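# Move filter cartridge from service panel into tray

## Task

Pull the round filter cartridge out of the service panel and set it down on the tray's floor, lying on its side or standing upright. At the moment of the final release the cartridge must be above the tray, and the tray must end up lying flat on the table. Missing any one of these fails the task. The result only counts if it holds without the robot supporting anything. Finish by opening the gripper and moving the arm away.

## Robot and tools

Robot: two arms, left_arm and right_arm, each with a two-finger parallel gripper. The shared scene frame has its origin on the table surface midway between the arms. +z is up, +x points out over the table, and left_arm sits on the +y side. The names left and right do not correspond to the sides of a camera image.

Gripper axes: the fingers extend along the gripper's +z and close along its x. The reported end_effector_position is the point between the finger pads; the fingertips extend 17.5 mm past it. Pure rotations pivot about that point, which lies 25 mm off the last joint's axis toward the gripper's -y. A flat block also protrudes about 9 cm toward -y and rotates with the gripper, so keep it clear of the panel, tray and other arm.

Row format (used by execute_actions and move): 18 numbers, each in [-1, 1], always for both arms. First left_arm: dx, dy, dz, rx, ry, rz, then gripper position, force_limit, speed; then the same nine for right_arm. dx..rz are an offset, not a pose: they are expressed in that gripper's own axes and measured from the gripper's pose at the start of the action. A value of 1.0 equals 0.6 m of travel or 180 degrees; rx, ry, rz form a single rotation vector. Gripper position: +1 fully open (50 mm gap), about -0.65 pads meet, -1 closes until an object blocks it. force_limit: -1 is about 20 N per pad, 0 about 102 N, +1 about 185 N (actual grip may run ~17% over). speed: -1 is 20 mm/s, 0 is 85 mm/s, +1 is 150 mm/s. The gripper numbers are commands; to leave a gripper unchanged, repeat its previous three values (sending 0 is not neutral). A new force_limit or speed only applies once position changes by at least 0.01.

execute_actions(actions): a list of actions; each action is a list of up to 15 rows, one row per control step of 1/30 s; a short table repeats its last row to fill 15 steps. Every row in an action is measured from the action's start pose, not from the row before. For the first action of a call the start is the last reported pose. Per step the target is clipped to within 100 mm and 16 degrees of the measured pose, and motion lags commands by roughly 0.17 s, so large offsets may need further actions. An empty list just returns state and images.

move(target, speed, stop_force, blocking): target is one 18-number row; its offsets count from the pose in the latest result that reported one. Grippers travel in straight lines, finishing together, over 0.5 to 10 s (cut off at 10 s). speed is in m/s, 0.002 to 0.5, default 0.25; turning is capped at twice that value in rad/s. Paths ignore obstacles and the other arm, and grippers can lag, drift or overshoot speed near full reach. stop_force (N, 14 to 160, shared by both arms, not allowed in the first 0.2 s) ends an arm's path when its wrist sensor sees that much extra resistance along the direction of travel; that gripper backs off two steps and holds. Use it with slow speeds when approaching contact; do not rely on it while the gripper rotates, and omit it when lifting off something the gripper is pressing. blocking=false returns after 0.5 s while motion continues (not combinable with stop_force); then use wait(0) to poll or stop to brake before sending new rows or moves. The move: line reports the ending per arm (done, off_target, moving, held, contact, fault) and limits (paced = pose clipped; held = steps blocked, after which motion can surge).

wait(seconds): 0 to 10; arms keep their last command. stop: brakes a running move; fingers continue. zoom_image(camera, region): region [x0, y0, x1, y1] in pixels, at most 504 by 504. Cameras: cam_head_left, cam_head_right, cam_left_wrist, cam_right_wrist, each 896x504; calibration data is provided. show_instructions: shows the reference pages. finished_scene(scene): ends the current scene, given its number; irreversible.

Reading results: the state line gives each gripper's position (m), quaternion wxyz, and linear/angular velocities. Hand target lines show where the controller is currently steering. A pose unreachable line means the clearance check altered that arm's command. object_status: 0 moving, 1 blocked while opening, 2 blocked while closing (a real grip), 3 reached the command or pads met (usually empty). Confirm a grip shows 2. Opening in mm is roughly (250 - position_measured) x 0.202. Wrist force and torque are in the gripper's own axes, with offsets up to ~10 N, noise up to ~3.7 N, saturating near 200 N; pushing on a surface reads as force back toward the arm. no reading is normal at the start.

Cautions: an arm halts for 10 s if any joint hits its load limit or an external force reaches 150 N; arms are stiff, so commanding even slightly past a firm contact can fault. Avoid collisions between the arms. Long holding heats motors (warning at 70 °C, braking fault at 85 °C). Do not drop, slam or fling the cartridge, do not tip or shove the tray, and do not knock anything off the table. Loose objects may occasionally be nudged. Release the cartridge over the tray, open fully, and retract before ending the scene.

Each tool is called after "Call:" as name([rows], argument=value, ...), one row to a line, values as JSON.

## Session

Call:
execute_actions(actions=[])

Call:
show_instructions()

Scene clock: 0.00 s.
left_arm: end_effector_position=(+0.1276, +0.4142, +0.1666) position_measured=3 object_status=3 end_effector_quat_wxyz=(-0.074, +0.451, +0.889, -0.033) end_effector_velocity=(-0.000, -0.000, +0.000) end_effector_angular_velocity=(-0.001, -0.000, -0.001) | right_arm: end_effector_position=(+0.8659, -0.8794, +0.1620) position_measured=3 object_status=3 end_effector_quat_wxyz=(+0.000, +0.706, +0.708, -0.001) end_effector_velocity=(+0.001, +0.000, +0.000) end_effector_angular_velocity=(-0.000, -0.001, +0.001)
Joint positions: left_arm=[-1.599 -2.057  2.792 -2.316 -1.733 -2.314] | right_arm=[ 3.381 -1.805 -2.214 -0.694  1.57   0.238]
Joint velocities: left_arm=[-0.    -0.    -0.     0.     0.     0.001] | right_arm=[ 0.    -0.     0.     0.    -0.    -0.001]
Motor temperatures (°C, as the motors report them): left_arm=[23 24 24 31 29 30] | right_arm=[25 25 26 28 27 30]
Wrist force (N, on the end effector, along its own x y z axes, offset not removed): no reading
Wrist torque (N m, same axes, about the end effector's origin, offset not removed): no reading
Hand target (left_arm): +0.128, +0.414, +0.167; -0.074, +0.451, +0.889, -0.033
Hand target (right_arm): +0.866, -0.879, +0.162; +0.000, +0.706, +0.708, -0.001
camera_calibration (this result's frames):
cam_left_wrist: T_world_to_cam=[[-0.573782, 0.817009, 0.0571883, -0.267955], [0.818058, 0.568355, 0.0880522, -0.346147], [0.0394361, 0.0973061, -0.994473, 0.273752], [0, 0, 0, 1]] pos_world=[0.118625, 0.389018, 0.318042]

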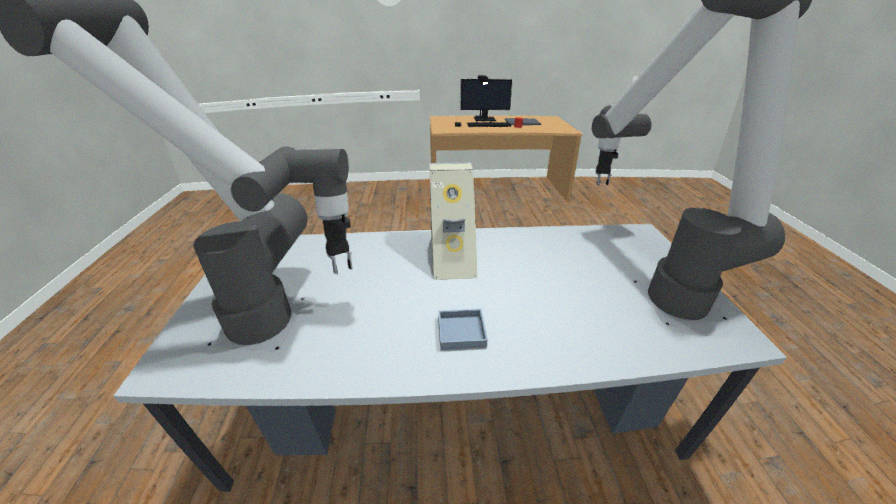

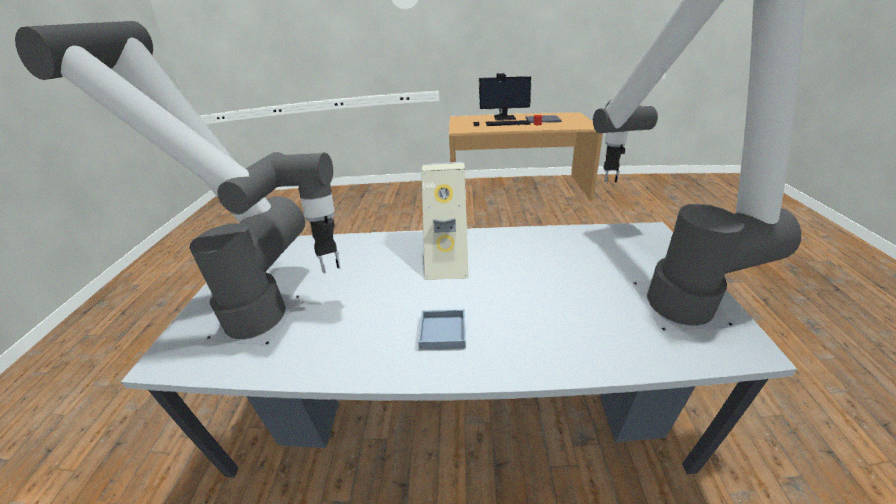

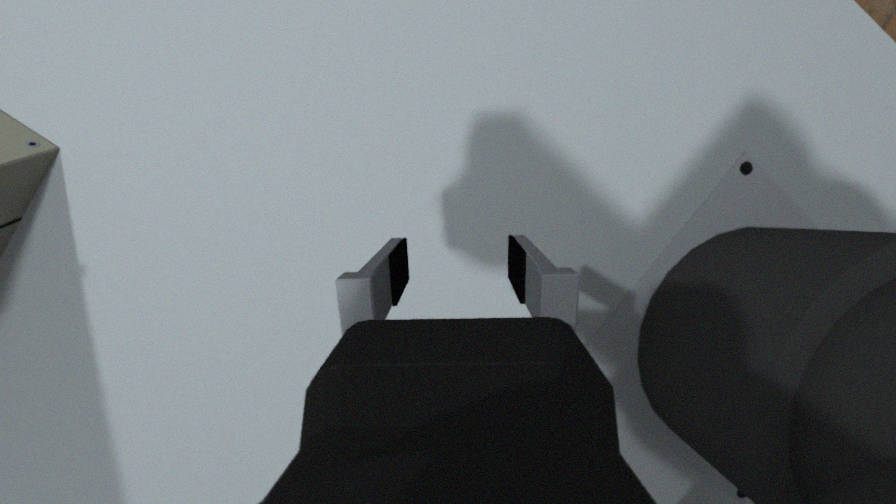

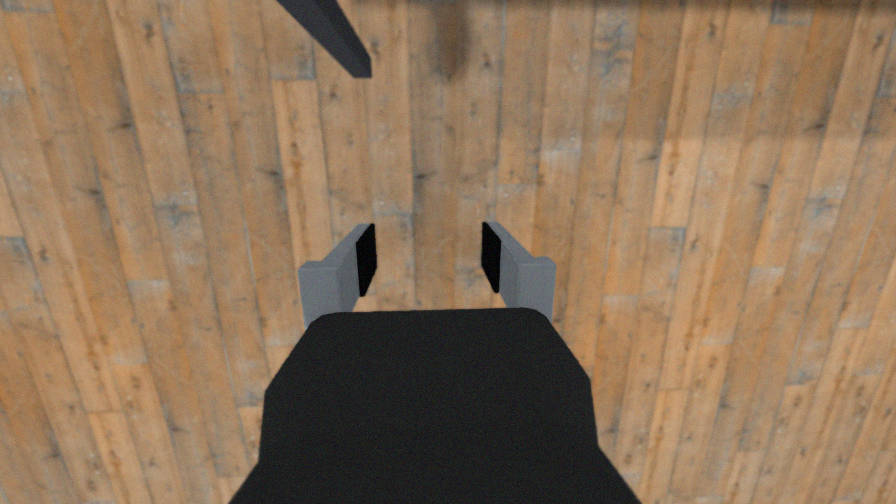

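Reference images for this scene: manual page 1, manual page 2, manual page 3, manual page 4, manual page 5, manual page 6, manual page 7.

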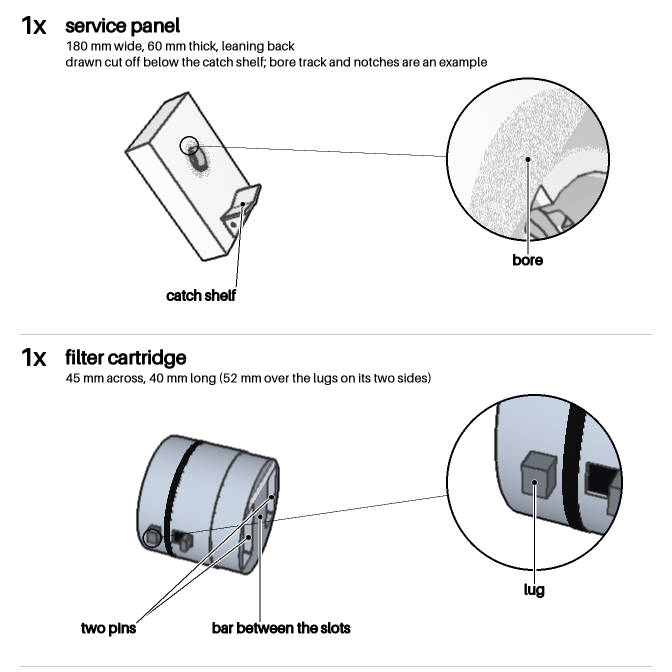

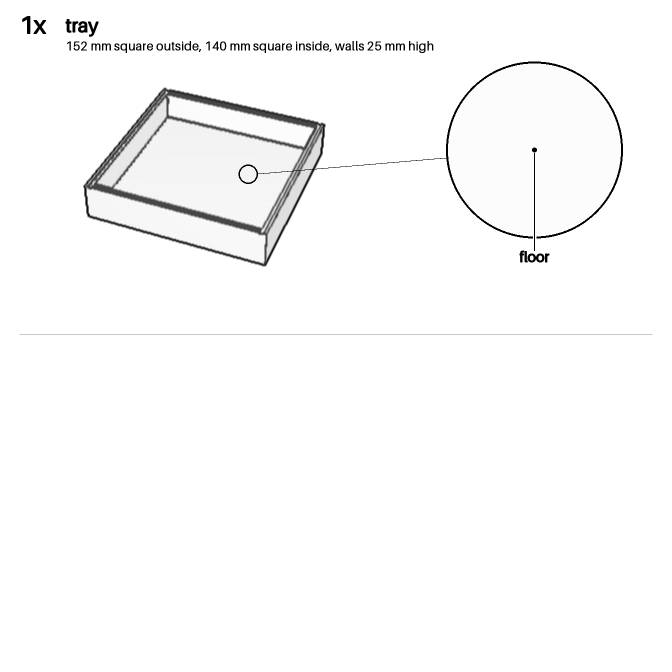

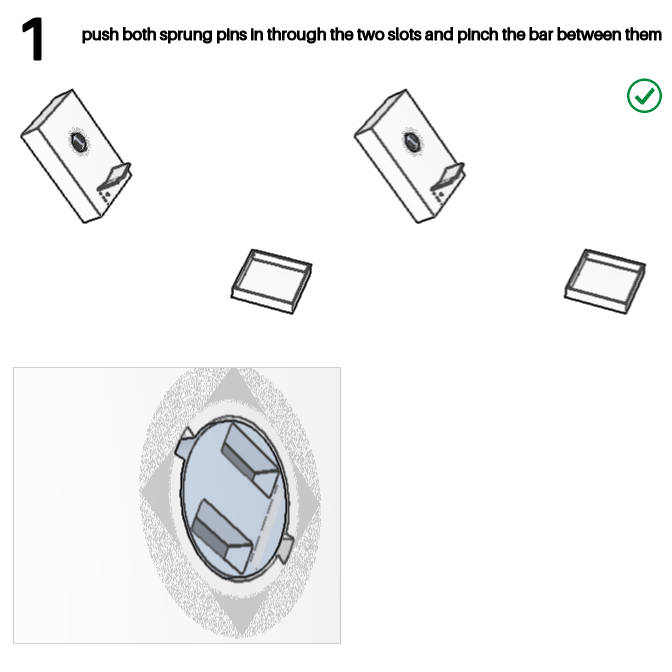

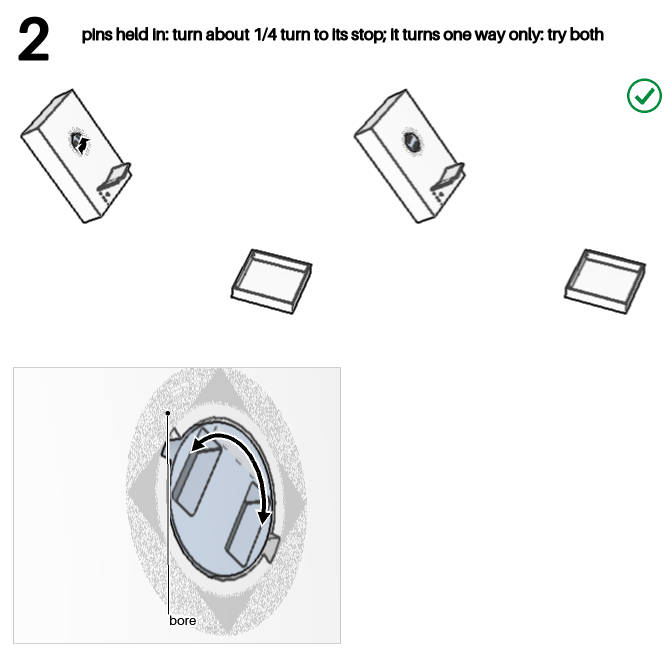

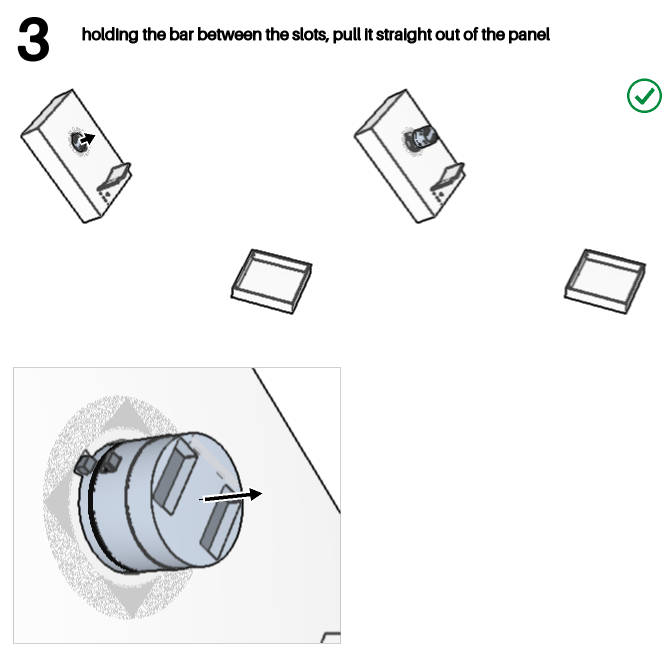

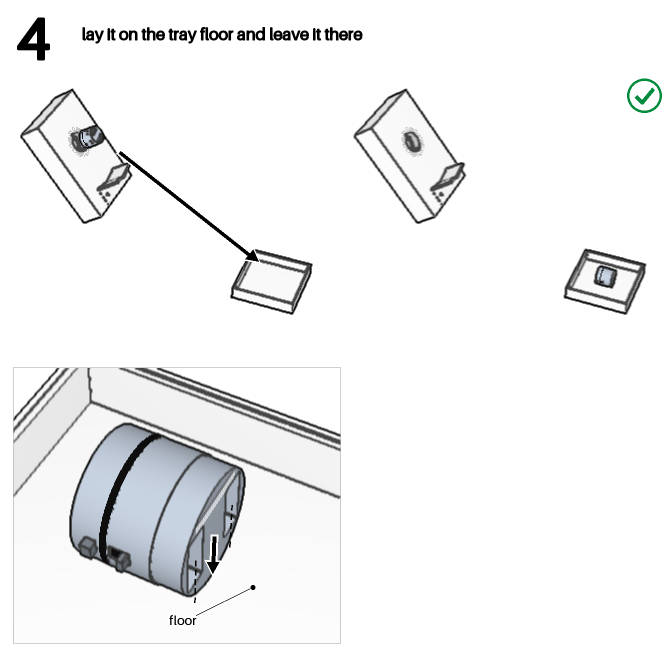

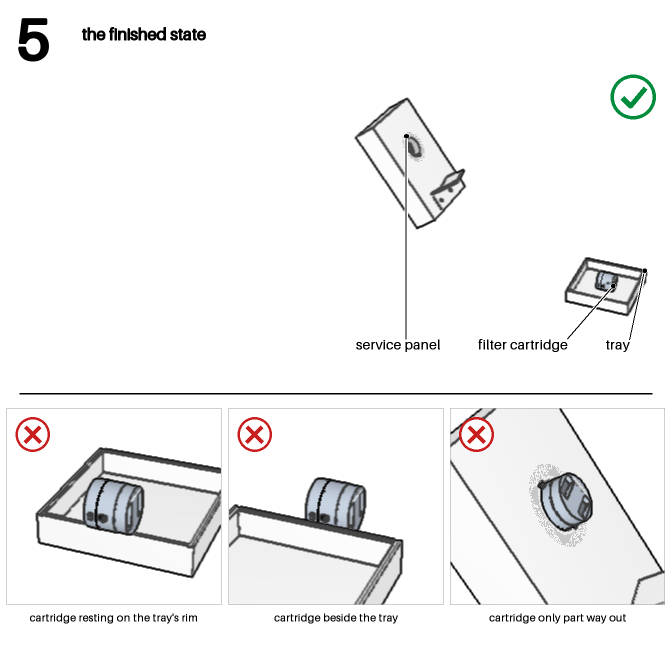

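Call:
zoom_image(camera="cam_head_left", region=[400, 160, 520, 290])

Call:
zoom_image(camera="cam_head_left", region=[432, 173, 472, 213])

Region (400, 160, 520, 290) of cam_head_left's 896x504 image, scaled by 3.877, with more detail than that image has; it fills the left 465 columns of this view, and the rest is white.

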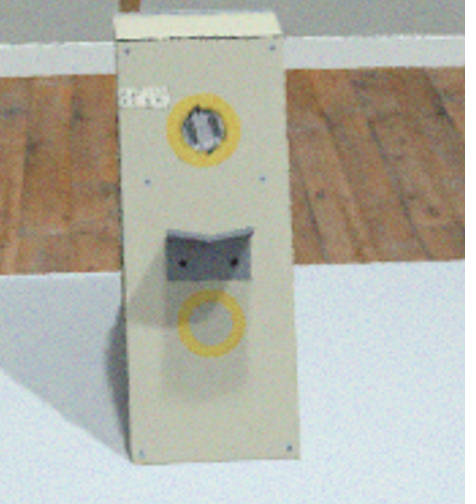

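Region (432, 173, 472, 213) of cam_head_left's 896x504 image, scaled by 12.600, with more detail than that image has.

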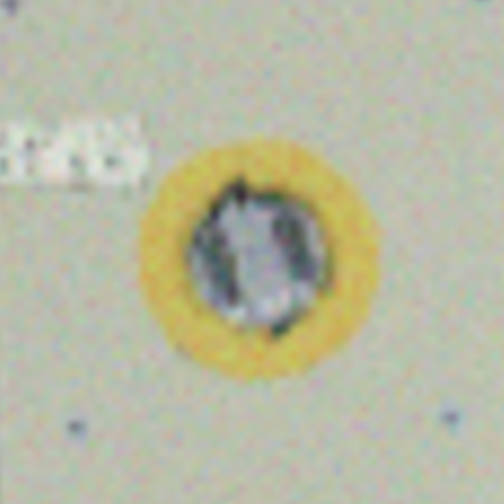

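Call:
move(target=[-0.787,-0.09,-0.34,-0.318,-0.165,0.0886,0.5,0,0,0,0,0,0,0,0,1,0,0])

Call:
zoom_image(camera="cam_left_wrist", region=[380, 170, 540, 330])

Scene clock: 6.20 s.
left_arm: end_effector_position=(+0.3921, -0.0002, +0.3263) position_measured=78 object_status=3 end_effector_quat_wxyz=(+0.373, +0.521, +0.718, +0.272) end_effector_velocity=(+0.001, -0.001, +0.001) end_effector_angular_velocity=(+0.000, -0.003, -0.001) | right_arm: end_effector_position=(+0.8659, -0.8794, +0.1620) position_measured=3 object_status=3 end_effector_quat_wxyz=(+0.000, +0.706, +0.708, -0.001) end_effector_velocity=(-0.000, -0.000, -0.001) end_effector_angular_velocity=(-0.000, +0.001, -0.001)
Joint positions: left_arm=[-1.655 -1.524  2.304 -2.116 -0.632 -2.173] | right_arm=[ 3.381 -1.805 -2.214 -0.694  1.57   0.238]
Joint velocities: left_arm=[ 0.001  0.001 -0.001 -0.001  0.003  0.002] | right_arm=[-0.    -0.001 -0.    -0.     0.     0.001]
Motor temperatures (°C, as the motors report them): left_arm=[23 24 24 31 29 30] | right_arm=[25 25 26 28 27 30]
Wrist force (N, on the end effector, along its own x y z axes, offset not removed): left_arm=[-0.9 0.3 -4.9] | right_arm=[-5.3 -1.0 3.6]
Wrist torque (N m, same axes, about the end effector's origin, offset not removed): left_arm=[-0.49 0.07 0.63] | right_arm=[0.36 1.16 0.04]
Hand target (left_arm): +0.392, -0.000, +0.326; +0.373, +0.521, +0.718, +0.272
Hand target (right_arm): +0.866, -0.879, +0.162; +0.000, +0.706, +0.708, -0.001
Off the commanded pose (left_arm): 0.000 m, 0 deg.
Off the commanded pose (right_arm): 0.000 m, 0 deg.
move: done
camera_calibration (this result's frames):
cam_left_wrist: T_world_to_cam=[[-0.13373, 0.955572, -0.262676, 0.145095], [0.35918, 0.29377, 0.885827, -0.421487], [0.923637, 0.024114, -0.382509, -0.0839616], [0, 0, 0, 1]] pos_world=[0.248343, -0.0128038, 0.379361]
cam_right_wrist: T_world_to_cam=[[0.0255399, 0.998573, 0.046899, 0.841539], [0.960501, -0.0375163, 0.275735, -0.9055], [0.277101, 0.0380043, -0.960089, 0.0960847], [0, 0, 0, 1]] pos_world=[0.821616, -0.87796, 0.302461]

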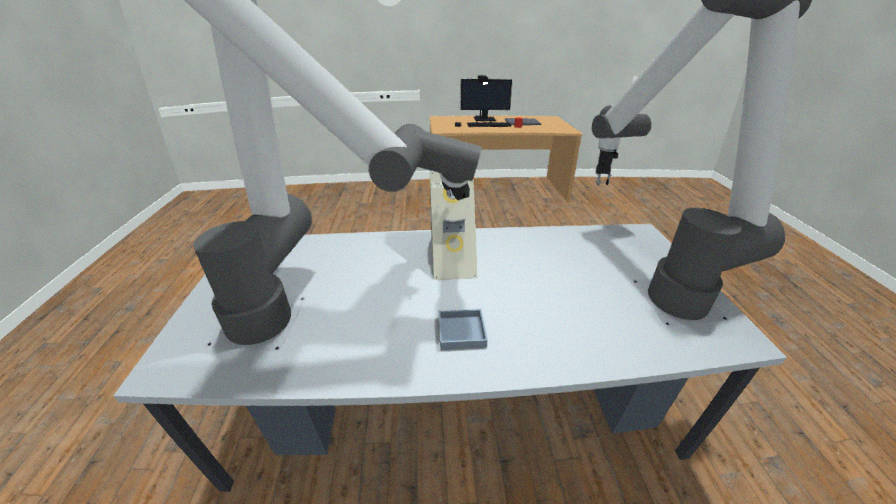

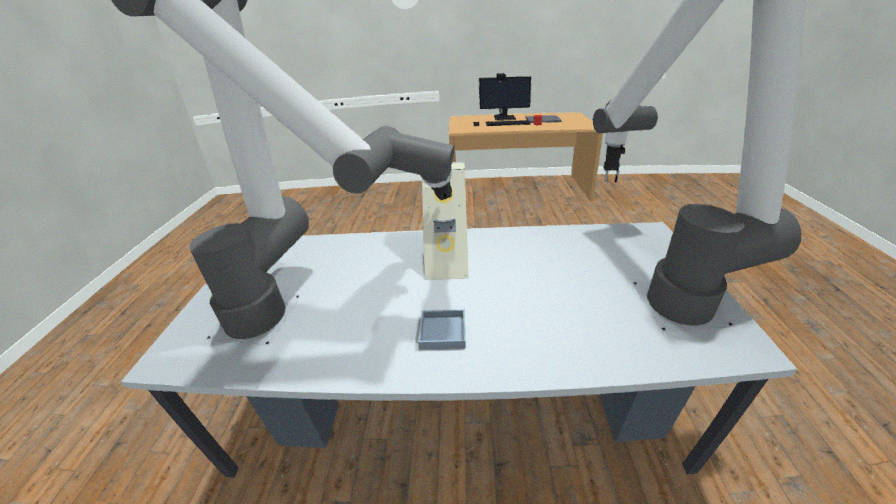

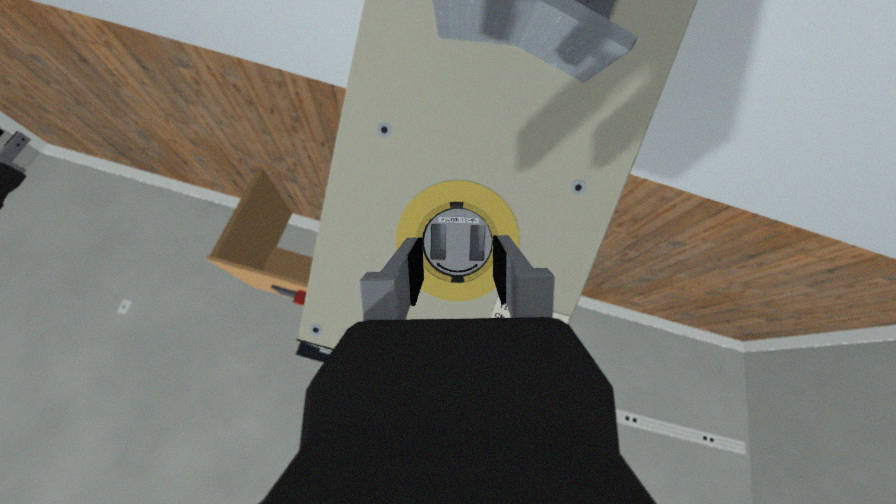

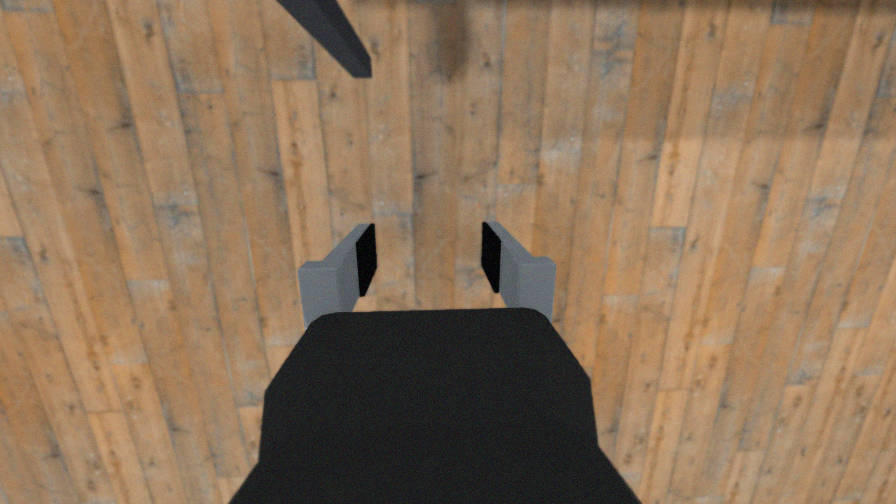

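Region (380, 170, 540, 330) of cam_left_wrist's 896x504 image, scaled by 3.150, with more detail than that image has.

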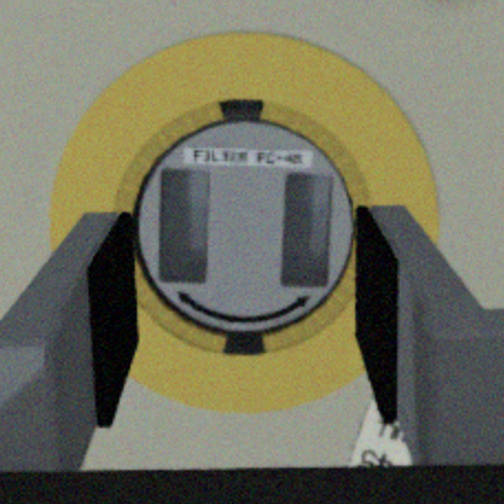

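Call:
move(target=[0,0.005,0.075,0,0,0.017,0.05,0,0,0,0,0,0,0,0,1,0,0], speed=0.08)

Call:
zoom_image(camera="cam_left_wrist", region=[380, 170, 540, 330])

Scene clock: 7.40 s.
left_arm: end_effector_position=(+0.4305, +0.0008, +0.3029) position_measured=145 object_status=3 end_effector_quat_wxyz=(+0.366, +0.540, +0.704, +0.281) end_effector_velocity=(+0.001, +0.000, -0.001) end_effector_angular_velocity=(+0.001, +0.000, -0.001) | right_arm: end_effector_position=(+0.8659, -0.8794, +0.1620) position_measured=3 object_status=3 end_effector_quat_wxyz=(+0.000, +0.706, +0.708, -0.001) end_effector_velocity=(+0.001, +0.000, +0.001) end_effector_angular_velocity=(+0.000, -0.001, +0.001)
Joint positions: left_arm=[-1.602 -1.482  2.325 -2.252 -0.621 -2.03 ] | right_arm=[ 3.381 -1.805 -2.214 -0.694  1.57   0.238]
Joint velocities: left_arm=[ 0.002  0.002  0.001 -0.005  0.     0.005] | right_arm=[-0.     0.     0.001  0.    -0.    -0.001]
Motor temperatures (°C, as the motors report them): left_arm=[23 24 24 31 29 30] | right_arm=[25 25 26 28 27 30]
Wrist force (N, on the end effector, along its own x y z axes, offset not removed): left_arm=[-1.0 4.8 0.2] | right_arm=[-3.3 -1.0 4.8]
Wrist torque (N m, same axes, about the end effector's origin, offset not removed): left_arm=[0.60 -0.06 0.66] | right_arm=[0.28 0.84 0.00]
Hand target (left_arm): +0.431, +0.001, +0.303; +0.366, +0.540, +0.704, +0.281
Hand target (right_arm): +0.866, -0.879, +0.162; +0.000, +0.706, +0.708, -0.001
Off the commanded pose (left_arm): 0.000 m, 0 deg.
Off the commanded pose (right_arm): 0.000 m, 0 deg.
move: done
camera_calibration (this result's frames):
cam_left_wrist: T_world_to_cam=[[-0.104207, 0.969746, -0.220758, 0.117754], [0.367397, 0.243801, 0.897541, -0.421962], [0.924208, 0.0124248, -0.381688, -0.128871], [0, 0, 0, 1]] pos_world=[0.286402, -0.00971569, 0.355535]
cam_right_wrist: T_world_to_cam=[[0.0255398, 0.998573, 0.0468988, 0.841539], [0.960501, -0.0375162, 0.275735, -0.9055], [0.277101, 0.0380042, -0.960089, 0.0960847], [0, 0, 0, 1]] pos_world=[0.821616, -0.87796, 0.302461]

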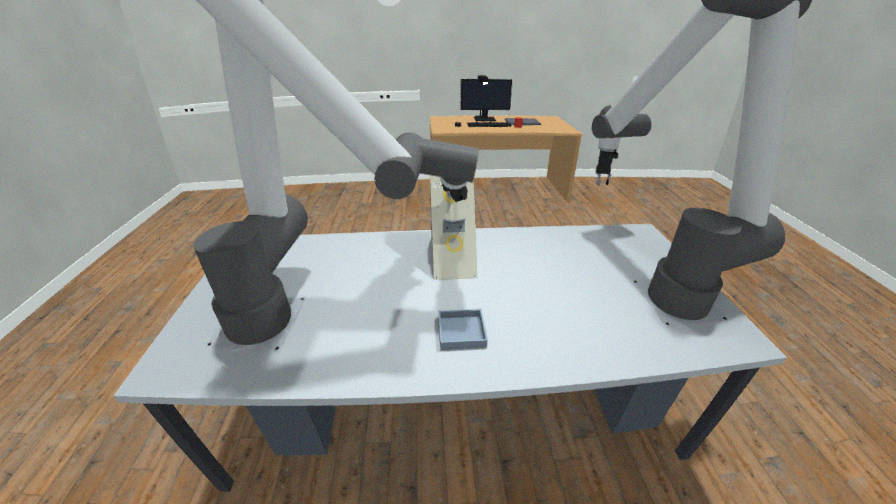

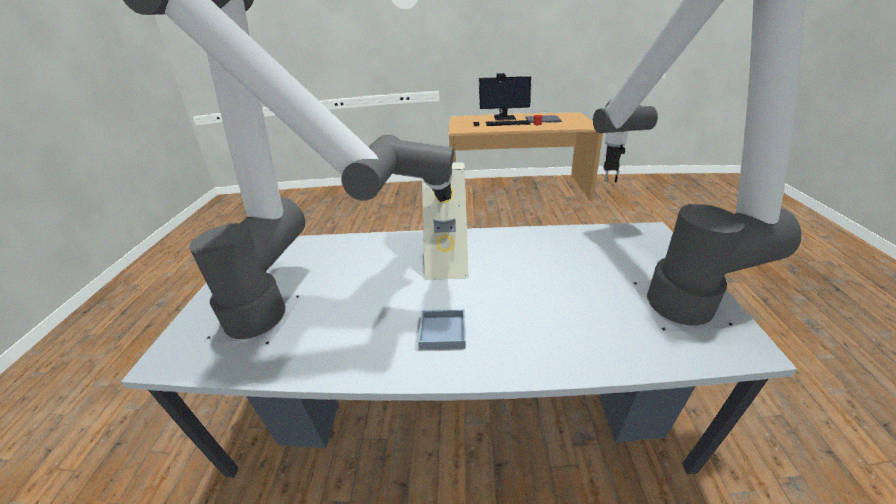

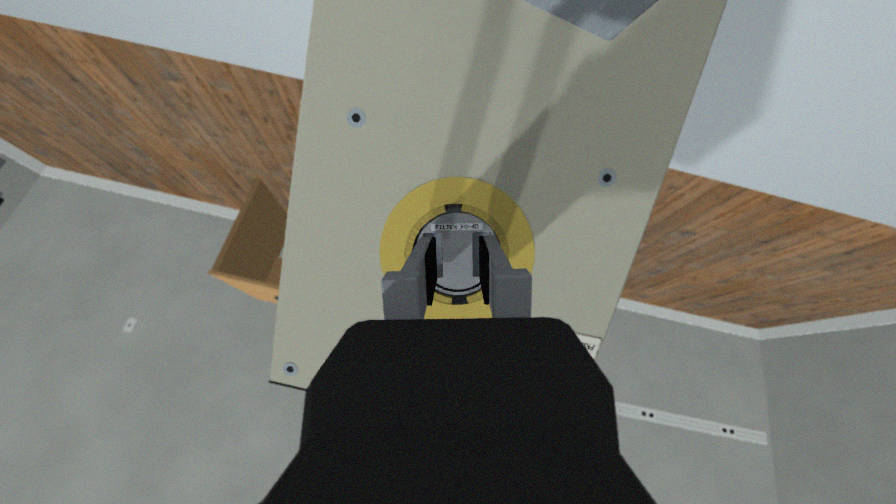

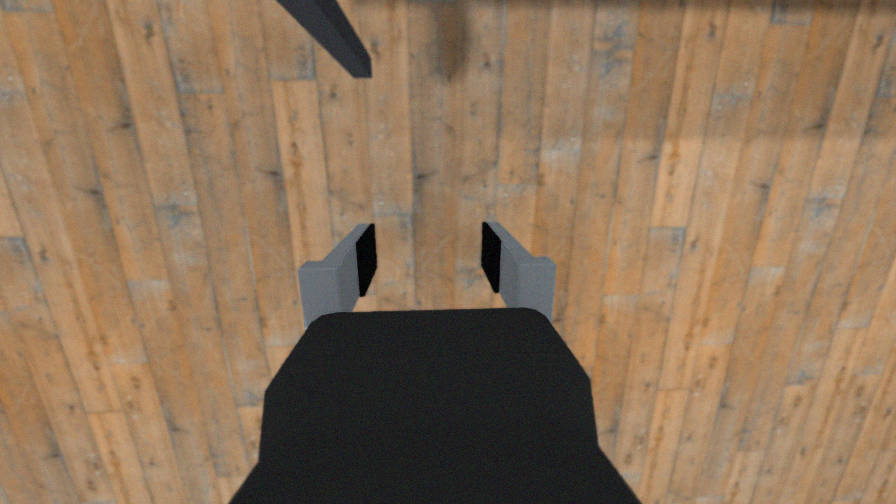

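Region (380, 170, 540, 330) of cam_left_wrist's 896x504 image, scaled by 3.150, with more detail than that image has.

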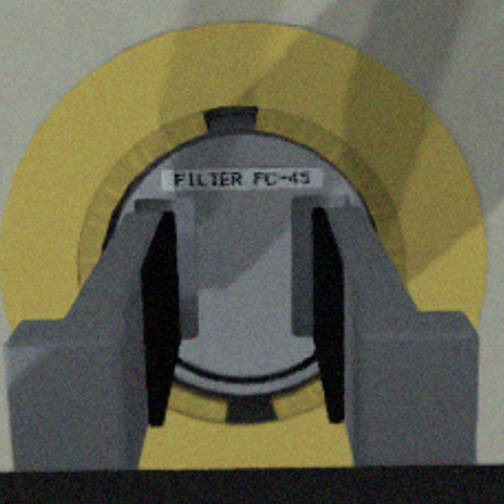

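Bar is a bit wider (~16 mm); open slightly more than before.

Call:
move(target=[0,0.0008,0.006,0,0,0,-0.06,0,0,0,0,0,0,0,0,1,0,0], speed=0.02)

Call:
move(target=[0,0,0.04,0,0,0,-0.06,0,0,0,0,0,0,0,0,1,0,0], speed=0.004, stop_force=25)

Call:
zoom_image(camera="cam_left_wrist", region=[380, 170, 540, 330])

Scene clock: 11.27 s.
left_arm: end_effector_position=(+0.4337, +0.0009, +0.3013) position_measured=161 object_status=3 end_effector_quat_wxyz=(+0.366, +0.540, +0.704, +0.281) end_effector_velocity=(+0.001, +0.000, -0.001) end_effector_angular_velocity=(+0.000, -0.000, +0.000) | right_arm: end_effector_position=(+0.8659, -0.8794, +0.1620) position_measured=3 object_status=3 end_effector_quat_wxyz=(+0.000, +0.706, +0.708, -0.001) end_effector_velocity=(+0.001, +0.000, +0.001) end_effector_angular_velocity=(+0.000, -0.001, +0.001)
Joint positions: left_arm=[-1.597 -1.478  2.326 -2.263 -0.62  -2.022] | right_arm=[ 3.381 -1.805 -2.214 -0.694  1.57   0.238]
Joint velocities: left_arm=[ 0.001  0.001  0.    -0.003  0.     0.002] | right_arm=[ 0.     0.     0.001 -0.     0.    -0.001]
Motor temperatures (°C, as the motors report them): left_arm=[23 24 24 31 29 30] | right_arm=[25 25 26 28 27 30]
Wrist force (N, on the end effector, along its own x y z axes, offset not removed): left_arm=[3.4 1.1 0.0] | right_arm=[-4.5 -4.4 4.7]
Wrist torque (N m, same axes, about the end effector's origin, offset not removed): left_arm=[-0.22 -0.93 0.52] | right_arm=[-0.32 1.11 -0.01]
Hand target (left_arm): +0.434, +0.001, +0.301; +0.366, +0.540, +0.704, +0.281
Hand target (right_arm): +0.866, -0.879, +0.162; +0.000, +0.706, +0.708, -0.001
Off the commanded pose (left_arm): 0.000 m, 0 deg.
Off the commanded pose (right_arm): 0.000 m, 0 deg.
move: done
camera_calibration (this result's frames):
cam_left_wrist: T_world_to_cam=[[-0.104208, 0.969745, -0.220761, 0.117598], [0.367387, 0.243804, 0.897545, -0.421672], [0.924212, 0.0124267, -0.381678, -0.132421], [0, 0, 0, 1]] pos_world=[0.289556, -0.00958927, 0.353888]
cam_right_wrist: T_world_to_cam=[[0.0255397, 0.998573, 0.046899, 0.841539], [0.960501, -0.0375162, 0.275735, -0.9055], [0.277101, 0.0380043, -0.960089, 0.0960847], [0, 0, 0, 1]] pos_world=[0.821616, -0.87796, 0.302461]

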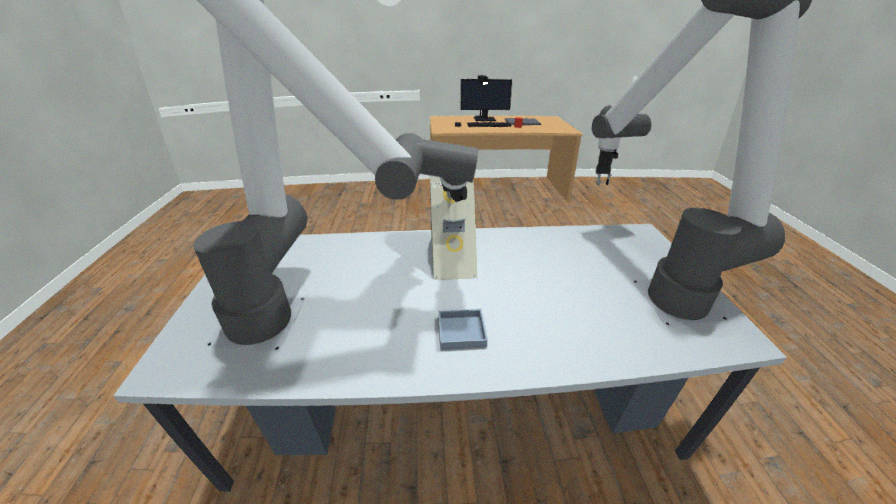

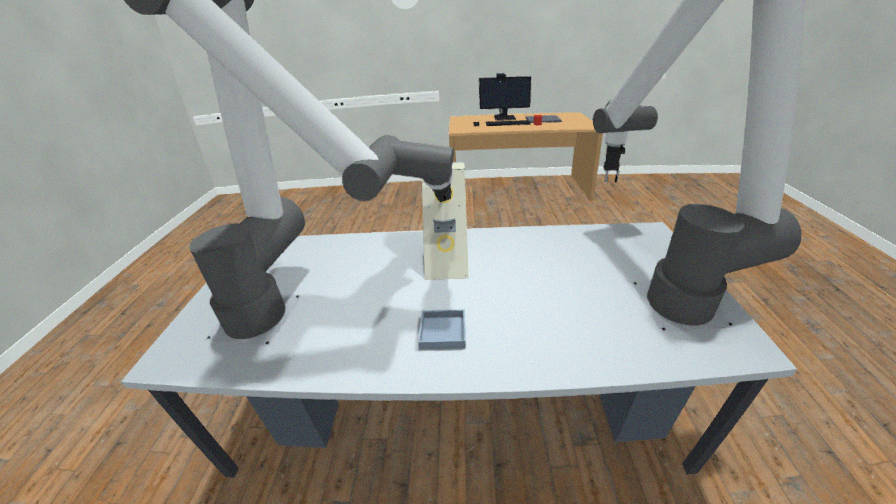

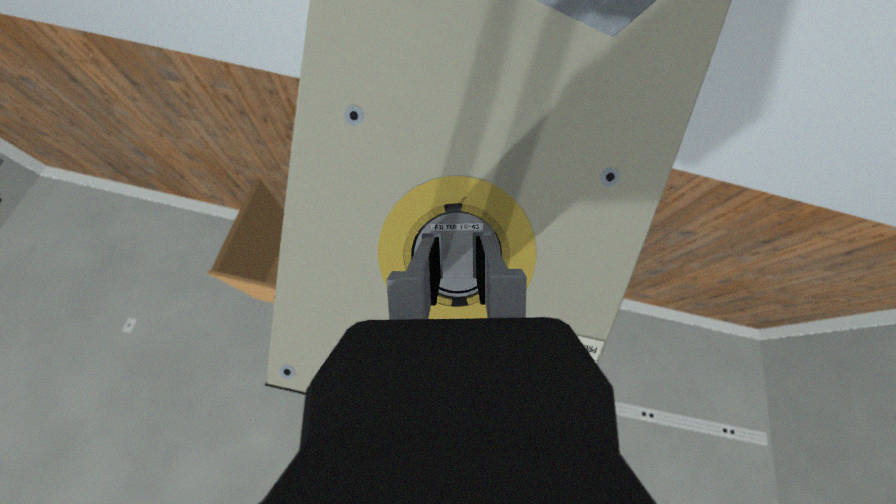

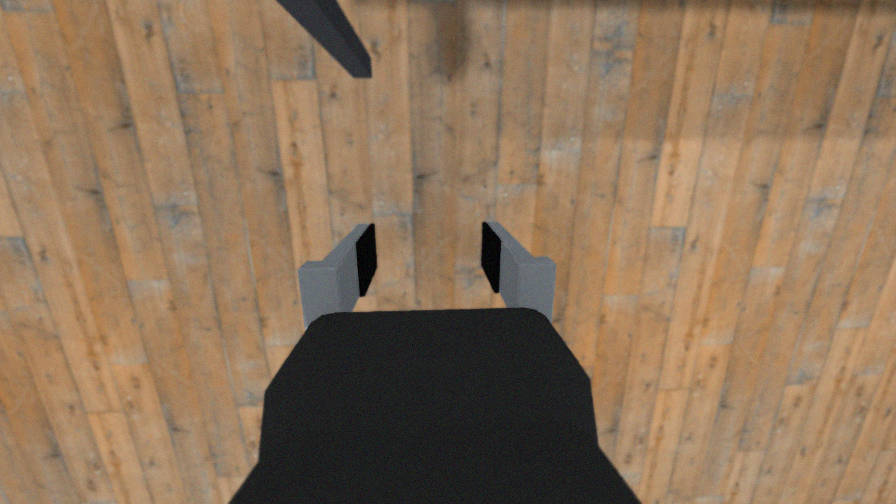

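Scene clock: 14.77 s.
left_arm: end_effector_position=(+0.4440, +0.0010, +0.2941) position_measured=161 object_status=3 end_effector_quat_wxyz=(+0.366, +0.540, +0.704, +0.281) end_effector_velocity=(+0.000, +0.001, -0.000) end_effector_angular_velocity=(+0.000, -0.001, +0.002) | right_arm: end_effector_position=(+0.8659, -0.8794, +0.1620) position_measured=3 object_status=3 end_effector_quat_wxyz=(+0.000, +0.706, +0.708, -0.001) end_effector_velocity=(-0.000, -0.000, -0.000) end_effector_angular_velocity=(-0.000, -0.000, -0.000)
Joint positions: left_arm=[-1.583 -1.464  2.331 -2.302 -0.618 -1.998] | right_arm=[ 3.381 -1.805 -2.214 -0.694  1.57   0.238]
Joint velocities: left_arm=[ 0.    -0.     0.     0.004  0.    -0.004] | right_arm=[ 0.  0. -0.  0. -0.  0.]
Motor temperatures (°C, as the motors report them): left_arm=[23 24 24 31 29 30] | right_arm=[25 25 26 28 27 30]
Wrist force (N, on the end effector, along its own x y z axes, offset not removed): left_arm=[-2.3 5.3 -53.9] | right_arm=[-7.0 -2.4 4.1]
Wrist torque (N m, same axes, about the end effector's origin, offset not removed): left_arm=[1.00 -1.49 0.56] | right_arm=[-0.06 1.57 0.15]
Hand target (left_arm): +0.444, +0.001, +0.294; +0.366, +0.540, +0.704, +0.281
Hand target (right_arm): +0.866, -0.879, +0.162; +0.000, +0.706, +0.708, -0.001
Off the commanded pose (left_arm): 0.011 m, 0 deg.
Off the commanded pose (right_arm): 0.000 m, 0 deg.
move: contact (left_arm)
camera_calibration (this result's frames):
cam_left_wrist: T_world_to_cam=[[-0.10411, 0.969766, -0.220715, 0.117024], [0.367406, 0.243724, 0.897559, -0.419029], [0.924215, 0.012353, -0.381672, -0.144667], [0, 0, 0, 1]] pos_world=[0.299841, -0.00957102, 0.346717]
cam_right_wrist: T_world_to_cam=[[0.0255399, 0.998573, 0.0468989, 0.841539], [0.960501, -0.0375163, 0.275735, -0.9055], [0.277101, 0.0380042, -0.960089, 0.0960849], [0, 0, 0, 1]] pos_world=[0.821616, -0.877961, 0.302461]

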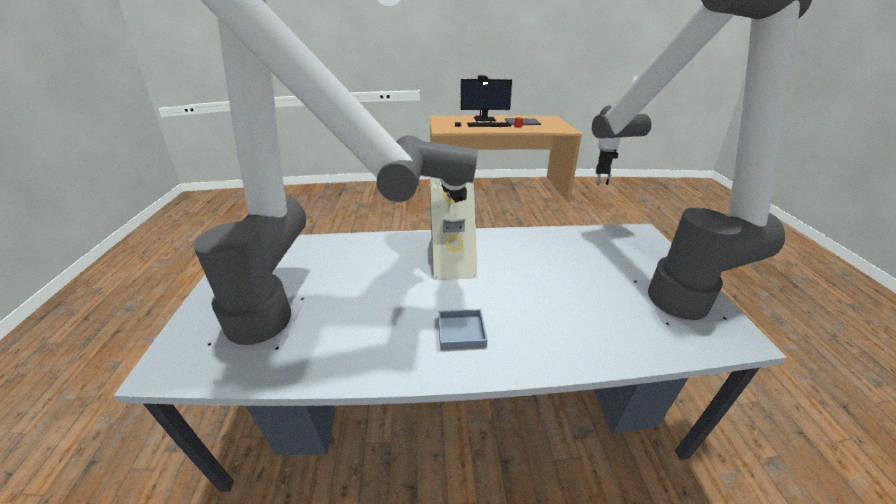

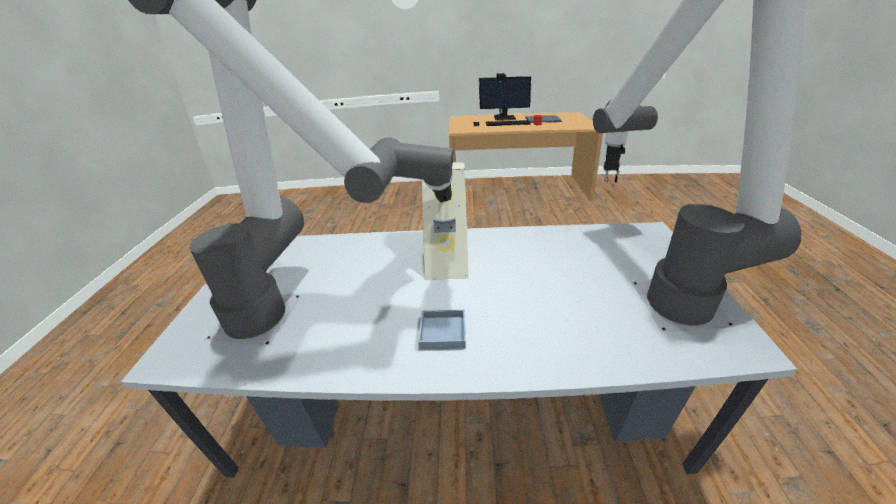

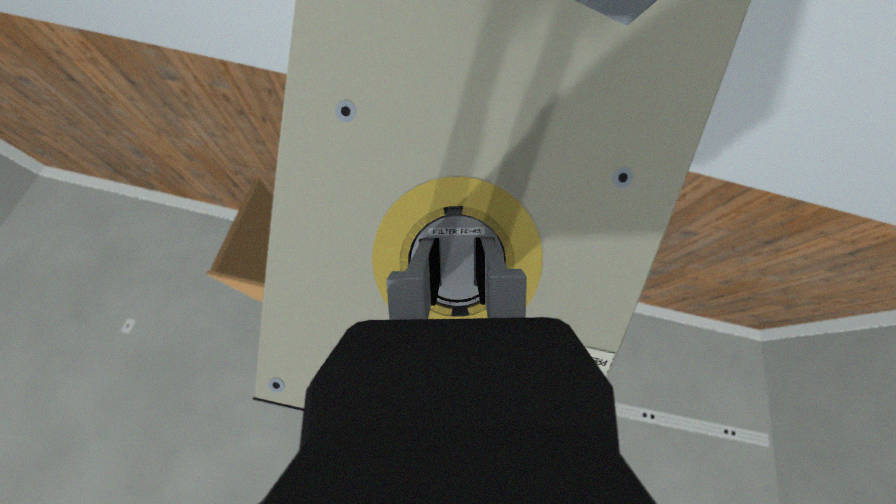

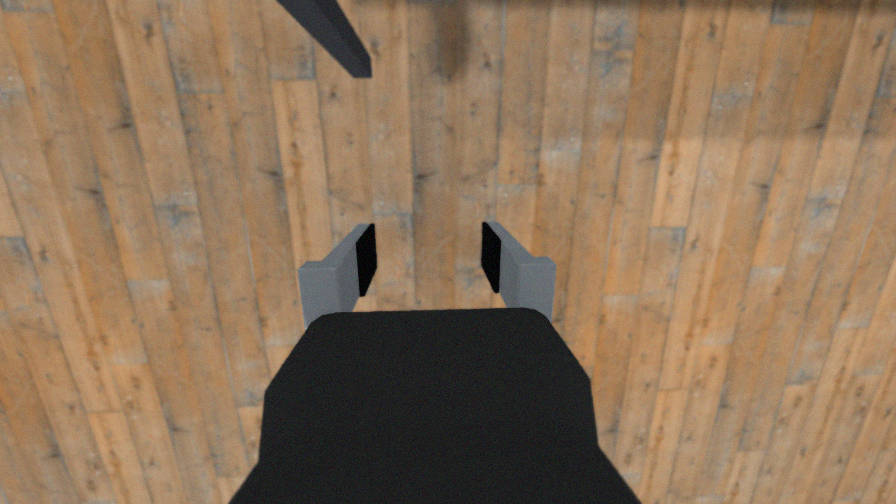

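Region (380, 170, 540, 330) of cam_left_wrist's 896x504 image, scaled by 3.150, with more detail than that image has.

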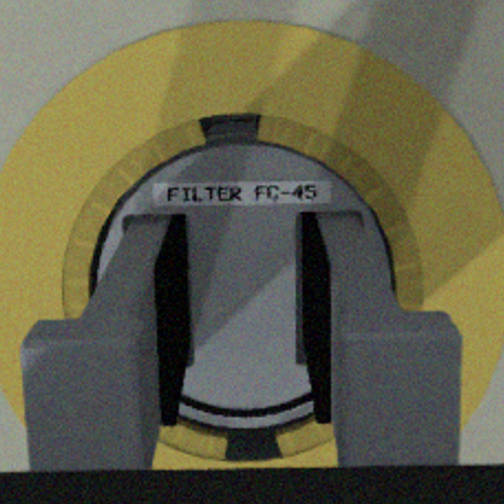

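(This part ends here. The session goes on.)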